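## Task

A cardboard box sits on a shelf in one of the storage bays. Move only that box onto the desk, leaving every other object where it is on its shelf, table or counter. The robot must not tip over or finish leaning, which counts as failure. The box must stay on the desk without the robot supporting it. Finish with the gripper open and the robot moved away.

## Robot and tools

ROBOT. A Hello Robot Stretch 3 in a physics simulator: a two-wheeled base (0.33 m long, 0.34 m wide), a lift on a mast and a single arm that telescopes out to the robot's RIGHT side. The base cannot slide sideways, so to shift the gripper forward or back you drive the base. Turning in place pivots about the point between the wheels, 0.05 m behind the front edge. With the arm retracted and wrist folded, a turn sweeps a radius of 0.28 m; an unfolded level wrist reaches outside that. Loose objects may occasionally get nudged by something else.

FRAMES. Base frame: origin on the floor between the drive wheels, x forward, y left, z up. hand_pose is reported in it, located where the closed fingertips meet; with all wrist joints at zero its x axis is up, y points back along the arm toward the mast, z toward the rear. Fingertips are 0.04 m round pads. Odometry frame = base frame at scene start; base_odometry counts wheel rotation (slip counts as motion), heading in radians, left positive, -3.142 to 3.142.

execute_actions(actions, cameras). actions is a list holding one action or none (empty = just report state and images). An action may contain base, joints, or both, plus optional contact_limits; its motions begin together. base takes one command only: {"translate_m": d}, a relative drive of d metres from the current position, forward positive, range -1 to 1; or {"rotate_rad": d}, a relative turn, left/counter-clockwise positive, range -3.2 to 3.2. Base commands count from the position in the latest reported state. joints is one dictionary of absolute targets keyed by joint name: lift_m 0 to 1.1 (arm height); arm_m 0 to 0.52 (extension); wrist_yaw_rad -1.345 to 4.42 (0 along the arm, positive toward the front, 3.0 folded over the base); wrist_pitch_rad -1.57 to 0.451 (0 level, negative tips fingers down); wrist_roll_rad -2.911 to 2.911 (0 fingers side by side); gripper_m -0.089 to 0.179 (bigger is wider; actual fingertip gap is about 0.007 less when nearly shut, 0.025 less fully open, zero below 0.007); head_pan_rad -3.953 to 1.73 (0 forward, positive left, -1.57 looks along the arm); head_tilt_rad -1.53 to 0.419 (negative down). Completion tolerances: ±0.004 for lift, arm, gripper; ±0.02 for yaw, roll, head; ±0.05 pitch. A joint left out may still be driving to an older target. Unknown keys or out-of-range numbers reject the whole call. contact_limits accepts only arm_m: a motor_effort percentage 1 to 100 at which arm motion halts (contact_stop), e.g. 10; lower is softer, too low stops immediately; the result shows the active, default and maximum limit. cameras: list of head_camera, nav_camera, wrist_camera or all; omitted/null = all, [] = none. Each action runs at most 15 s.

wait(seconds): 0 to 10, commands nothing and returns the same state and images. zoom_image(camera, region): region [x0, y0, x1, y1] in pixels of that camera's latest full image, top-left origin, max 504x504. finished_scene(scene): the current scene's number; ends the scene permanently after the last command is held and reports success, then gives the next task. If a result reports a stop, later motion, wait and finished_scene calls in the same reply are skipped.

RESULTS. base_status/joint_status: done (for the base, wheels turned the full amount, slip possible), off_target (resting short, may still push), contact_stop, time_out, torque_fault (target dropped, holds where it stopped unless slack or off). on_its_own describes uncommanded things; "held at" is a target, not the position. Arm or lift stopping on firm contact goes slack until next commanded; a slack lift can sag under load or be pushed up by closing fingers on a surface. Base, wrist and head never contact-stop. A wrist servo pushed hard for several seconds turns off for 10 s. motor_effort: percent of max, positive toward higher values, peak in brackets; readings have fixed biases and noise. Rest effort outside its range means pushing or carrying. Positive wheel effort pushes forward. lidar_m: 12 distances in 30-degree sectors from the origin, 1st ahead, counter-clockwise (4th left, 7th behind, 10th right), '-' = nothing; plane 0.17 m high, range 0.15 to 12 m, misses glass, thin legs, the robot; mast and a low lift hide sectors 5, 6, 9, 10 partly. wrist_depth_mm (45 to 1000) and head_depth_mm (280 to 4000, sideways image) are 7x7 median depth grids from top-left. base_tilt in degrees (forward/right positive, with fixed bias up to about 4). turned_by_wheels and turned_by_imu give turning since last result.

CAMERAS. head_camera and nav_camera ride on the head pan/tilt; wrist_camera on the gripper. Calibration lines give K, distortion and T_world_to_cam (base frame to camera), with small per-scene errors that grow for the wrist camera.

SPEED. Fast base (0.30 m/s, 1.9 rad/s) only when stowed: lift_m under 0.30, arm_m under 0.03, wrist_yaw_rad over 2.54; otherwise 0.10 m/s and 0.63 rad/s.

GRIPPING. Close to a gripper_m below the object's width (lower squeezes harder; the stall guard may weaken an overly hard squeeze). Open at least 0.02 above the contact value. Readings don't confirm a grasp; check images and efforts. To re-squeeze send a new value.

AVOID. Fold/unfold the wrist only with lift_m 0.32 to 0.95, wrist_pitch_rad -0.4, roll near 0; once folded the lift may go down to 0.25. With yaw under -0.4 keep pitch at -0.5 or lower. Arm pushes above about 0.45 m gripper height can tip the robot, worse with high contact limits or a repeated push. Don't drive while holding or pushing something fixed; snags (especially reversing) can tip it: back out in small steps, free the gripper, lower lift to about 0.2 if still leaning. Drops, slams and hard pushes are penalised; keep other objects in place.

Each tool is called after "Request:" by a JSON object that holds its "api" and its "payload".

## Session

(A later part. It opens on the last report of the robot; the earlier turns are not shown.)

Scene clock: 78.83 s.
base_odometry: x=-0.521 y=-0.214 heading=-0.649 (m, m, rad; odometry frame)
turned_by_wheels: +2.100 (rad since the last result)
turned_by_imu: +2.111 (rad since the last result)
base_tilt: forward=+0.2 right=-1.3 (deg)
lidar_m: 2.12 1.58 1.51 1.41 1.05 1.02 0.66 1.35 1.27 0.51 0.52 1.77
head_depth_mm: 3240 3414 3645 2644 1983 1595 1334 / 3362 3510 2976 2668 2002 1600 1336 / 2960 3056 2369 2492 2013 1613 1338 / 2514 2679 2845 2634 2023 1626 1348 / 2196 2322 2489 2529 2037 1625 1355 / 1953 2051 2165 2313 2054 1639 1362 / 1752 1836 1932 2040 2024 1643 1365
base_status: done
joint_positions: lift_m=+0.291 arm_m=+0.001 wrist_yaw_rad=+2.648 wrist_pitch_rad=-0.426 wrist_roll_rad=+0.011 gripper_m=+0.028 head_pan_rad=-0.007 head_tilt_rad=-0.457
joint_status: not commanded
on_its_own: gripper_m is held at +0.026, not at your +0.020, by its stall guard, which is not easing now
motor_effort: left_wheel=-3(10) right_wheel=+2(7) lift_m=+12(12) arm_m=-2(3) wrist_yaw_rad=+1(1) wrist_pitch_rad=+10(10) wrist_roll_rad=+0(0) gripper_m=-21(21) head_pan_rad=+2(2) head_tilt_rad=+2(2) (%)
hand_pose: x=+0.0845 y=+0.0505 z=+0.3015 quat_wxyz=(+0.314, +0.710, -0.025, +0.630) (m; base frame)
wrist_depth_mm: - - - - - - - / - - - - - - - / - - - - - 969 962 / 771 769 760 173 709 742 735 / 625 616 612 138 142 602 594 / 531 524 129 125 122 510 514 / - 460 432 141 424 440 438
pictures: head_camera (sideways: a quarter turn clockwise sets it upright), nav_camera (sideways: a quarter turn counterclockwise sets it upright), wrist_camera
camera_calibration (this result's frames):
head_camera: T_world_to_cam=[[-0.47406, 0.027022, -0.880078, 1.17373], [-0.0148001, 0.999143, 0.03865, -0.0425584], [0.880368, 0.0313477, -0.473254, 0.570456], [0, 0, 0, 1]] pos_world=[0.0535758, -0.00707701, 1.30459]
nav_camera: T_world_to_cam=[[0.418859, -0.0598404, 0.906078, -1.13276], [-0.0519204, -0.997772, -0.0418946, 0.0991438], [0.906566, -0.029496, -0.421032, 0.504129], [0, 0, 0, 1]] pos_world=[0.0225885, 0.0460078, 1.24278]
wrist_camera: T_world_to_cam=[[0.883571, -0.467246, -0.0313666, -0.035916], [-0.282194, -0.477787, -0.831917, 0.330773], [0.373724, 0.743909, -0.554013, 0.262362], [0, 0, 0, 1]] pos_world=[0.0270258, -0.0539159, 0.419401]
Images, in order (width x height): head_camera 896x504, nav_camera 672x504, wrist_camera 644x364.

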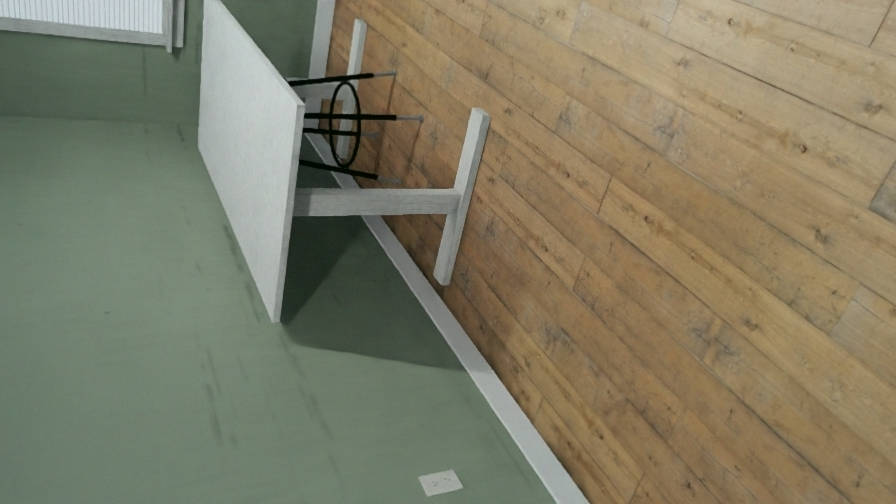

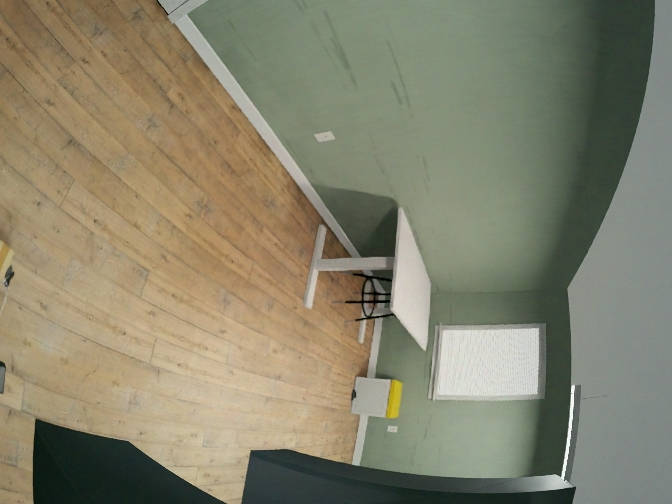

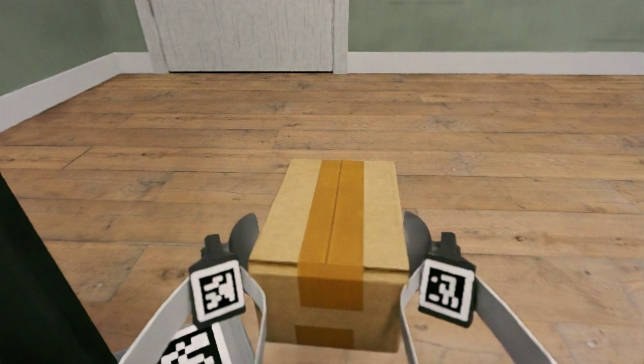

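Request:
{"api": "execute_actions", "payload": {"actions": [{"base":{"translate_m":1.0}}], "cameras": []}}

Request:
{"api": "execute_actions", "payload": {"actions": [{"base":{"translate_m":0.6}}], "cameras": []}}

Request:
{"api": "execute_actions", "payload": {"actions": [{"base":{"rotate_rad":1.3},"joints":{"lift_m":0.6,"head_pan_rad":-1.5,"head_tilt_rad":-0.7}}], "cameras": ["nav_camera","head_camera"]}}

Scene clock: 89.07 s.
base_odometry: x=+0.276 y=-0.819 heading=-0.649 (m, m, rad; odometry frame)
turned_by_wheels: +0.000 (rad since the last result)
turned_by_imu: +0.000 (rad since the last result)
base_tilt: forward=+0.1 right=-1.3 (deg)
lidar_m: 1.26 1.05 1.02 1.06 1.46 1.86 1.66 0.91 0.88 1.25 1.29 2.46
head_depth_mm: 2511 2685 1776 1300 1985 1553 1332 / 2318 2547 1781 1392 2010 1595 1337 / 1925 2111 1823 1416 1608 1616 1348 / 1657 1779 1780 1994 2024 1630 1344 / 1443 1536 1619 1718 1843 1623 1365 / 1284 1358 1424 1521 1627 1610 1358 / 1156 1202 1268 1337 1415 1500 1371
base_status: done
joint_positions: lift_m=+0.291 arm_m=+0.001 wrist_yaw_rad=+2.648 wrist_pitch_rad=-0.426 wrist_roll_rad=+0.011 gripper_m=+0.028 head_pan_rad=-0.007 head_tilt_rad=-0.457
joint_status: not commanded
on_its_own: gripper_m is held at +0.026, not at your +0.020, by its stall guard, which is not easing now
motor_effort: left_wheel=-3(9) right_wheel=+2(8) lift_m=+12(12) arm_m=-3(3) wrist_yaw_rad=+1(1) wrist_pitch_rad=+10(10) wrist_roll_rad=+0(0) gripper_m=-22(21) head_pan_rad=+2(2) head_tilt_rad=+2(2) (%)
hand_pose: x=+0.0845 y=+0.0505 z=+0.3015 quat_wxyz=(+0.314, +0.710, -0.025, +0.630) (m; base frame)
wrist_depth_mm: 976 965 941 926 915 889 897 / - - - - - - 956 / - - - - - 966 944 / 755 766 757 174 716 752 732 / 619 615 618 138 143 604 603 / 537 516 128 125 122 517 503 / - 460 437 141 422 439 434
pictures: none
No camera images: the call's "cameras" was empty. Leave "cameras" out to get every camera's image.

Scene clock: 92.77 s.
base_odometry: x=+0.754 y=-1.182 heading=-0.649 (m, m, rad; odometry frame)
turned_by_wheels: +0.000 (rad since the last result)
turned_by_imu: +0.000 (rad since the last result)
base_tilt: forward=+0.1 right=-1.3 (deg)
lidar_m: 0.67 0.73 0.71 0.74 1.03 2.37 2.25 1.31 1.32 1.25 2.03 1.15
head_depth_mm: 1990 2174 1762 1186 893 715 1330 / 1608 1771 1774 1193 895 760 1248 / 1331 1445 1565 1209 900 921 1252 / 1138 1217 1313 1217 911 1530 1346 / 990 1050 1127 1166 916 1400 1347 / 881 923 985 1045 1024 1188 1267 / 792 826 868 918 970 1030 1102
base_status: done
joint_positions: lift_m=+0.291 arm_m=+0.001 wrist_yaw_rad=+2.648 wrist_pitch_rad=-0.426 wrist_roll_rad=+0.011 gripper_m=+0.028 head_pan_rad=-0.007 head_tilt_rad=-0.457
joint_status: not commanded
on_its_own: gripper_m is held at +0.026, not at your +0.020, by its stall guard, which is not easing now
motor_effort: left_wheel=-3(10) right_wheel=+2(8) lift_m=+12(13) arm_m=-2(3) wrist_yaw_rad=+1(1) wrist_pitch_rad=+10(10) wrist_roll_rad=+0(0) gripper_m=-21(21) head_pan_rad=+2(2) head_tilt_rad=+2(2) (%)
hand_pose: x=+0.0845 y=+0.0505 z=+0.3015 quat_wxyz=(+0.314, +0.710, -0.025, +0.630) (m; base frame)
wrist_depth_mm: 690 682 669 669 649 636 636 / 748 738 718 710 693 699 676 / 810 801 773 781 755 734 731 / 761 761 750 174 703 732 727 / 614 614 617 138 142 608 596 / 535 520 128 125 122 524 504 / - 458 433 141 426 442 442
pictures: none
No camera images: the call's "cameras" was empty. Leave "cameras" out to get every camera's image.

Scene clock: 96.43 s.
base_odometry: x=+0.754 y=-1.182 heading=+0.651 (m, m, rad; odometry frame)
turned_by_wheels: +1.300 (rad since the last result)
turned_by_imu: +1.309 (rad since the last result)
base_tilt: forward=+0.2 right=-1.3 (deg)
lidar_m: 0.71 0.82 1.45 2.34 1.37 1.31 1.25 1.38 2.02 0.68 0.81 0.70
head_depth_mm: 2001 1394 1045 839 1459 1350 1179 / 2049 1409 1053 843 1481 1356 1183 / 2066 1429 1066 849 1481 1306 1211 / 1742 1446 1073 854 1111 1318 1196 / 1401 1400 1086 863 1613 1370 1194 / 1169 1248 1097 891 1506 1380 1208 / 1005 1057 1090 927 1280 1328 1214
base_status: done
joint_positions: lift_m=+0.599 arm_m=+0.001 wrist_yaw_rad=+2.648 wrist_pitch_rad=-0.426 wrist_roll_rad=+0.011 gripper_m=+0.028 head_pan_rad=-1.493 head_tilt_rad=-0.692
joint_status: all done
on_its_own: gripper_m is held at +0.026, not at your +0.020, by its stall guard, which is not easing now
motor_effort: left_wheel=-3(11) right_wheel=+2(7) lift_m=+38(39) arm_m=-3(2) wrist_yaw_rad=+1(1) wrist_pitch_rad=+11(10) wrist_roll_rad=+0(0) gripper_m=-21(22) head_pan_rad=-3(29) head_tilt_rad=-3(14) (%)
hand_pose: x=+0.0845 y=+0.0504 z=+0.6102 quat_wxyz=(+0.314, +0.710, -0.025, +0.630) (m; base frame)
wrist_depth_mm: - - - - - 863 632 / - - - - - 858 641 / - - - - - 895 655 / - - - 174 - 915 672 / - - - 138 143 928 690 / 910 885 128 125 122 855 698 / - 787 753 141 720 762 691
pictures: head_camera (sideways: a quarter turn clockwise sets it upright), nav_camera (sideways: a quarter turn counterclockwise sets it upright)
camera_calibration (this result's frames):
head_camera: T_world_to_cam=[[-0.0281411, 0.665909, -0.745502, 0.995555], [0.995048, 0.0897889, 0.0426417, -0.0539028], [0.0953333, -0.74061, -0.665138, 0.824882], [0, 0, 0, 1]] pos_world=[0.00301314, -0.0471932, 1.29315]
nav_camera: T_world_to_cam=[[-0.00864548, -0.621225, 0.783585, -0.970422], [-0.999247, -0.0242666, -0.0302634, 0.0897689], [0.0378153, -0.783257, -0.620547, 0.769014], [0, 0, 0, 1]] pos_world=[0.0522311, 0.00166411, 1.24033]
Images, in order (width x height): head_camera 896x504, nav_camera 672x504.

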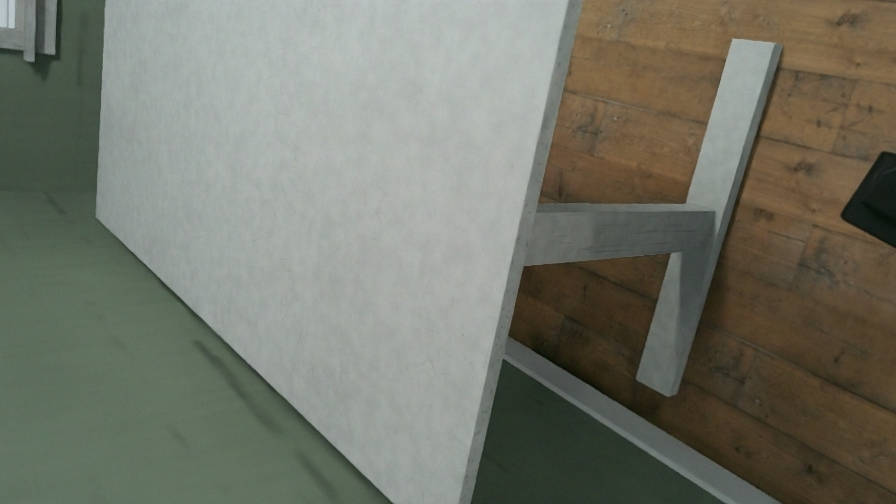

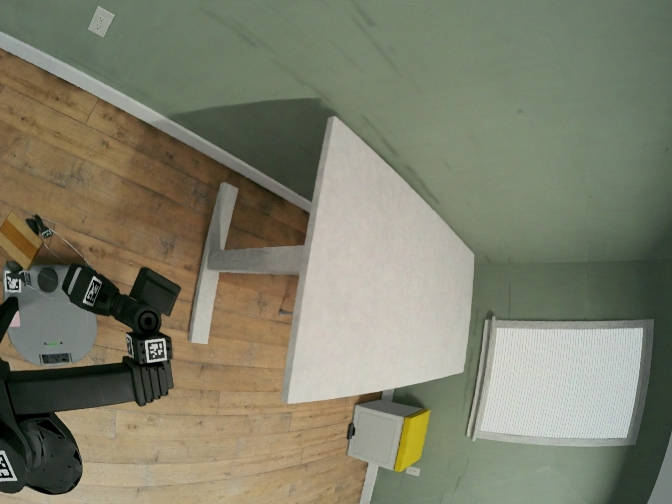

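Request:
{"api": "execute_actions", "payload": {"actions": [{"joints":{"lift_m":0.78,"wrist_yaw_rad":0}}], "cameras": []}}

Request:
{"api": "execute_actions", "payload": {"actions": [{"joints":{"arm_m":0.34,"lift_m":0.765}}], "cameras": ["wrist_camera","head_camera"]}}

Scene clock: 104.00 s.
base_odometry: x=+0.754 y=-1.182 heading=+0.651 (m, m, rad; odometry frame)
turned_by_wheels: +0.000 (rad since the last result)
turned_by_imu: +0.001 (rad since the last result)
base_tilt: forward=+0.1 right=-1.3 (deg)
lidar_m: 0.70 0.82 1.45 2.33 1.37 1.31 1.25 1.39 2.02 0.68 0.81 0.71
head_depth_mm: 2007 1392 1047 837 1459 1345 - / 2047 1406 1057 840 753 1321 - / 2072 1432 1068 850 759 - 1167 / 1744 1446 1075 855 1098 1315 1196 / 1395 1403 1081 860 1601 1368 1202 / 1164 1240 1096 895 1496 1384 1206 / 1004 1062 1090 928 1276 1332 1210
base_status: not commanded
joint_positions: lift_m=+0.779 arm_m=+0.001 wrist_yaw_rad=+0.002 wrist_pitch_rad=-0.426 wrist_roll_rad=+0.011 gripper_m=+0.028 head_pan_rad=-1.493 head_tilt_rad=-0.692
joint_status: all done
on_its_own: gripper_m is held at +0.026, not at your +0.020, by its stall guard, which is not easing now
motor_effort: left_wheel=-3(4) right_wheel=+3(2) lift_m=+38(37) arm_m=-2(3) wrist_yaw_rad=-2(3) wrist_pitch_rad=+10(10) wrist_roll_rad=+0(1) gripper_m=-22(22) head_pan_rad=-2(2) head_tilt_rad=-3(3) (%)
hand_pose: x=-0.0210 y=-0.3696 z=+0.7902 quat_wxyz=(+0.688, +0.150, -0.694, -0.150) (m; base frame)
wrist_depth_mm: 603 768 - - - - - / 603 663 655 648 649 757 - / 464 459 455 451 448 445 - / 626 764 380 174 332 342 - / 655 848 - 138 142 - - / 655 859 129 126 122 - - / 671 876 909 140 926 932 916
pictures: none
No camera images: the call's "cameras" was empty. Leave "cameras" out to get every camera's image.

Scene clock: 107.70 s.
base_odometry: x=+0.754 y=-1.182 heading=+0.651 (m, m, rad; odometry frame)
turned_by_wheels: +0.000 (rad since the last result)
turned_by_imu: +0.000 (rad since the last result)
base_tilt: forward=+0.1 right=-1.3 (deg)
lidar_m: 0.71 0.82 1.45 2.33 1.36 1.31 1.25 1.38 2.02 0.68 0.81 0.71
head_depth_mm: 2015 1395 1078 - 1468 1353 1179 / 2048 1410 1096 - 1475 1352 1184 / 2073 1425 1103 808 1479 1308 1189 / 1740 1451 1072 852 1103 1312 1192 / 1393 1410 1086 861 1609 1362 1201 / 1167 1246 1092 892 1510 1380 1206 / 1007 1058 1085 926 1275 1326 1214
base_status: not commanded
joint_positions: lift_m=+0.766 arm_m=+0.340 wrist_yaw_rad=+0.001 wrist_pitch_rad=-0.426 wrist_roll_rad=+0.011 gripper_m=+0.028 head_pan_rad=-1.493 head_tilt_rad=-0.692
joint_status: all done
on_its_own: gripper_m is held at +0.026, not at your +0.020, by its stall guard, which is not easing now
motor_effort: left_wheel=-4(3) right_wheel=+2(2) lift_m=+12(34) arm_m=+4(5) wrist_yaw_rad=-1(2) wrist_pitch_rad=+11(10) wrist_roll_rad=+1(0) gripper_m=-22(21) head_pan_rad=-2(2) head_tilt_rad=-3(3) (%)
hand_pose: x=-0.0213 y=-0.7079 z=+0.7764 quat_wxyz=(+0.687, +0.149, -0.695, -0.150) (m; base frame)
wrist_depth_mm: 517 667 921 - - - - / 516 607 601 589 598 586 - / 424 425 416 414 409 403 406 / 321 319 316 174 299 315 309 / 259 259 257 138 143 253 252 / 217 218 129 125 122 217 212 / 187 187 182 140 178 184 184
pictures: head_camera (sideways: a quarter turn clockwise sets it upright), wrist_camera
camera_calibration (this result's frames):
head_camera: T_world_to_cam=[[-0.0280063, 0.665914, -0.745502, 0.995554], [0.995066, 0.0895874, 0.0426417, -0.0539029], [0.0951833, -0.740629, -0.665138, 0.824882], [0, 0, 0, 1]] pos_world=[0.00300358, -0.0471926, 1.29315]
wrist_camera: T_world_to_cam=[[-0.999476, -0.00801875, -0.0313736, 0.00316323], [0.0216547, 0.554846, -0.831671, 1.07094], [0.0240765, -0.831915, -0.554381, 0.00647554], [0, 0, 0, 1]] pos_world=[-0.0201852, -0.588793, 0.894358]
Images, in order (width x height): head_camera 896x504, wrist_camera 644x364.

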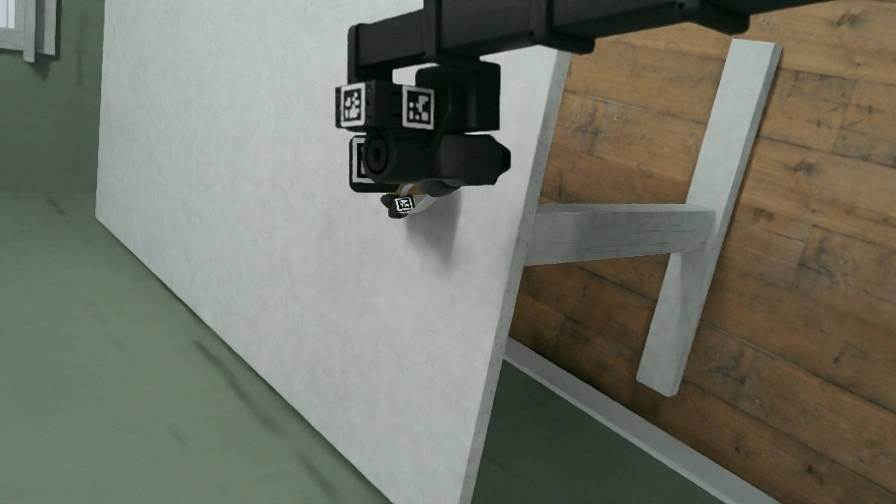

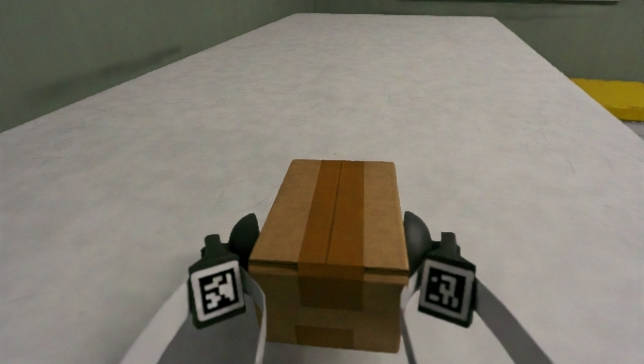

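Need to drop about 0.03.

Request:
{"api": "execute_actions", "payload": {"actions": [{"joints":{"lift_m":0.737}}], "cameras": []}}

Request:
{"api": "execute_actions", "payload": {"actions": [{"joints":{"gripper_m":0.13}}], "cameras": []}}

Request:
{"api": "execute_actions", "payload": {"actions": [{"joints":{"arm_m":0.03,"lift_m":0.76}}], "cameras": ["wrist_camera","head_camera"]}}

Scene clock: 113.23 s.
base_odometry: x=+0.754 y=-1.182 heading=+0.651 (m, m, rad; odometry frame)
turned_by_wheels: +0.000 (rad since the last result)
turned_by_imu: +0.001 (rad since the last result)
base_tilt: forward=+0.1 right=-1.3 (deg)
lidar_m: 0.71 0.82 1.45 2.34 1.36 1.31 1.25 1.39 2.01 0.67 0.81 0.70
head_depth_mm: 2001 1395 1044 - - 1348 1177 / 2053 1408 1059 - 1508 1351 1186 / 2070 1421 1068 823 1488 1307 1191 / 1736 1444 1077 854 1103 1307 1196 / 1402 1405 1081 859 1614 1365 1201 / 1170 1245 1094 893 1502 1383 1203 / 1006 1061 1088 927 1270 1323 1213
base_status: not commanded
joint_positions: lift_m=+0.738 arm_m=+0.340 wrist_yaw_rad=+0.001 wrist_pitch_rad=-0.426 wrist_roll_rad=+0.011 gripper_m=+0.028 head_pan_rad=-1.493 head_tilt_rad=-0.692
joint_status: all done
on_its_own: gripper_m is held at +0.026, not at your +0.020, by its stall guard, which is not easing now
motor_effort: left_wheel=-4(4) right_wheel=+2(2) lift_m=+12(13) arm_m=+4(4) wrist_yaw_rad=-1(1) wrist_pitch_rad=+11(11) wrist_roll_rad=+1(0) gripper_m=-22(21) head_pan_rad=-2(2) head_tilt_rad=-3(3) (%)
hand_pose: x=-0.0213 y=-0.7079 z=+0.7484 quat_wxyz=(+0.687, +0.149, -0.695, -0.150) (m; base frame)
wrist_depth_mm: 520 658 846 889 876 881 - / 500 513 507 502 496 488 585 / 359 356 350 346 346 342 340 / 271 270 268 173 252 265 261 / 218 219 218 138 143 215 213 / 183 183 128 125 122 183 179 / 157 157 153 140 150 155 154
pictures: none
No camera images: the call's "cameras" was empty. Leave "cameras" out to get every camera's image.

Scene clock: 114.77 s.
base_odometry: x=+0.754 y=-1.182 heading=+0.651 (m, m, rad; odometry frame)
turned_by_wheels: +0.000 (rad since the last result)
turned_by_imu: +0.000 (rad since the last result)
base_tilt: forward=+0.2 right=-1.3 (deg)
lidar_m: 0.70 0.82 1.45 2.34 1.37 1.31 1.25 1.38 2.01 0.68 0.81 0.70
head_depth_mm: 2017 1395 1045 - - 1354 1181 / 2068 1408 1057 - 1501 1358 1185 / 2067 1423 1066 830 1482 1308 1192 / 1737 1447 1073 852 1103 1309 1194 / 1393 1404 1085 861 1609 1366 1204 / 1166 1242 1093 894 1506 1375 1205 / 1006 1056 1086 926 1277 1330 1218
base_status: not commanded
joint_positions: lift_m=+0.738 arm_m=+0.340 wrist_yaw_rad=+0.001 wrist_pitch_rad=-0.422 wrist_roll_rad=+0.011 gripper_m=+0.130 head_pan_rad=-1.493 head_tilt_rad=-0.692
joint_status: all done
motor_effort: left_wheel=-4(4) right_wheel=+2(2) lift_m=+12(12) arm_m=+5(4) wrist_yaw_rad=-1(1) wrist_pitch_rad=+9(11) wrist_roll_rad=+0(1) gripper_m=+0(88) head_pan_rad=-2(2) head_tilt_rad=-2(3) (%)
hand_pose: x=-0.0213 y=-0.7085 z=+0.7495 quat_wxyz=(+0.688, +0.148, -0.695, -0.149) (m; base frame)
wrist_depth_mm: 516 664 845 931 904 - - / 505 526 519 513 512 502 - / 362 358 357 352 348 346 348 / 276 272 273 179 256 266 263 / 221 228 220 144 209 225 214 / 185 - 178 129 172 - 180 / 163 154 156 142 152 152 155
pictures: none
No camera images: the call's "cameras" was empty. Leave "cameras" out to get every camera's image.

Scene clock: 118.27 s.
base_odometry: x=+0.754 y=-1.182 heading=+0.651 (m, m, rad; odometry frame)
turned_by_wheels: +0.000 (rad since the last result)
turned_by_imu: +0.000 (rad since the last result)
base_tilt: forward=+0.2 right=-1.2 (deg)
lidar_m: 0.71 0.82 1.45 2.34 1.37 1.31 1.25 1.39 2.02 0.67 0.81 0.71
head_depth_mm: 2006 1391 1046 836 1107 1369 - / 2056 1409 1053 842 1494 1382 - / 2062 1433 1065 824 1480 - 1171 / 1737 1444 1074 853 1077 1311 1192 / 1394 1406 1083 862 1609 1362 1199 / 1166 1249 1090 892 1511 1382 1207 / 1000 1058 1086 929 1270 1324 1215
base_status: not commanded
joint_positions: lift_m=+0.759 arm_m=+0.030 wrist_yaw_rad=+0.001 wrist_pitch_rad=-0.420 wrist_roll_rad=+0.011 gripper_m=+0.130 head_pan_rad=-1.493 head_tilt_rad=-0.692
joint_status: all done
motor_effort: left_wheel=-4(4) right_wheel=+2(2) lift_m=+38(38) arm_m=-2(3) wrist_yaw_rad=-1(2) wrist_pitch_rad=+8(9) wrist_roll_rad=+0(1) gripper_m=+0(1) head_pan_rad=-2(2) head_tilt_rad=-3(3) (%)
hand_pose: x=-0.0213 y=-0.3995 z=+0.7715 quat_wxyz=(+0.688, +0.147, -0.695, -0.148) (m; base frame)
wrist_depth_mm: 590 772 - - - - - / 576 614 608 549 591 643 - / 420 418 414 405 410 404 - / 611 732 344 327 308 307 323 / 644 817 - - - 286 269 / 653 - - - - - - / 650 882 932 914 909 910 923
pictures: head_camera (sideways: a quarter turn clockwise sets it upright), wrist_camera
camera_calibration (this result's frames):
head_camera: T_world_to_cam=[[-0.0280047, 0.665915, -0.745502, 0.995554], [0.995066, 0.0895851, 0.0426417, -0.0539029], [0.0951817, -0.74063, -0.665138, 0.824882], [0, 0, 0, 1]] pos_world=[0.00300347, -0.0471925, 1.29315]
wrist_camera: T_world_to_cam=[[-0.999476, -0.00814291, -0.0313314, 0.00538858], [0.0216965, 0.5498, -0.835015, 0.896336], [0.0240254, -0.835257, -0.549335, 0.255162], [0, 0, 0, 1]] pos_world=[-0.020192, -0.279636, 0.888792]
Images, in order (width x height): head_camera 896x504, wrist_camera 644x364.

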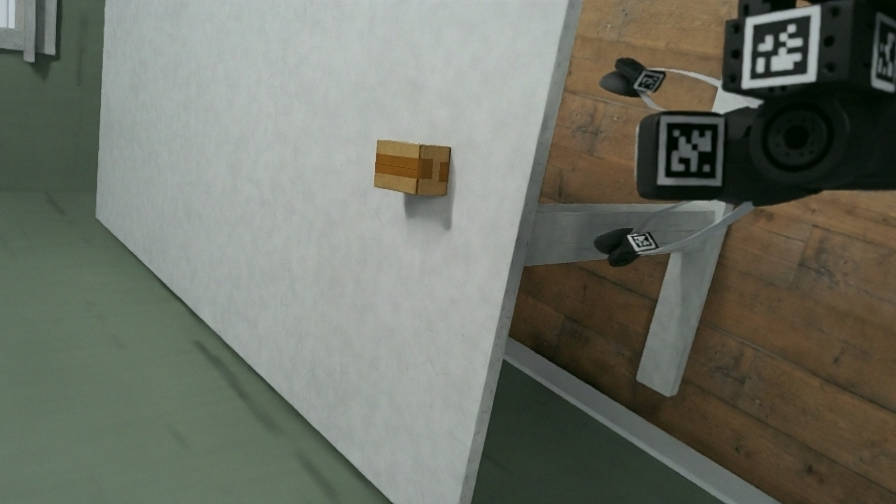

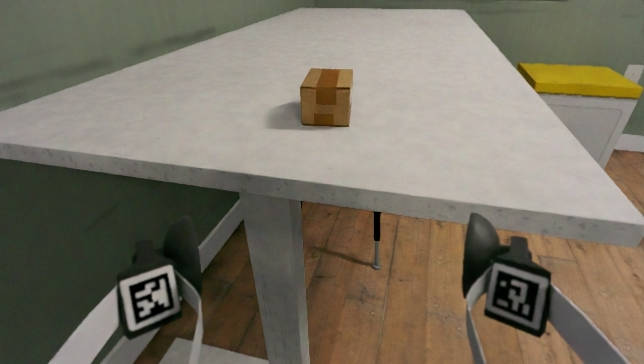

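Request:
{"api": "finished_scene", "payload": {"scene": 2}}

The scene is finished: the task was done.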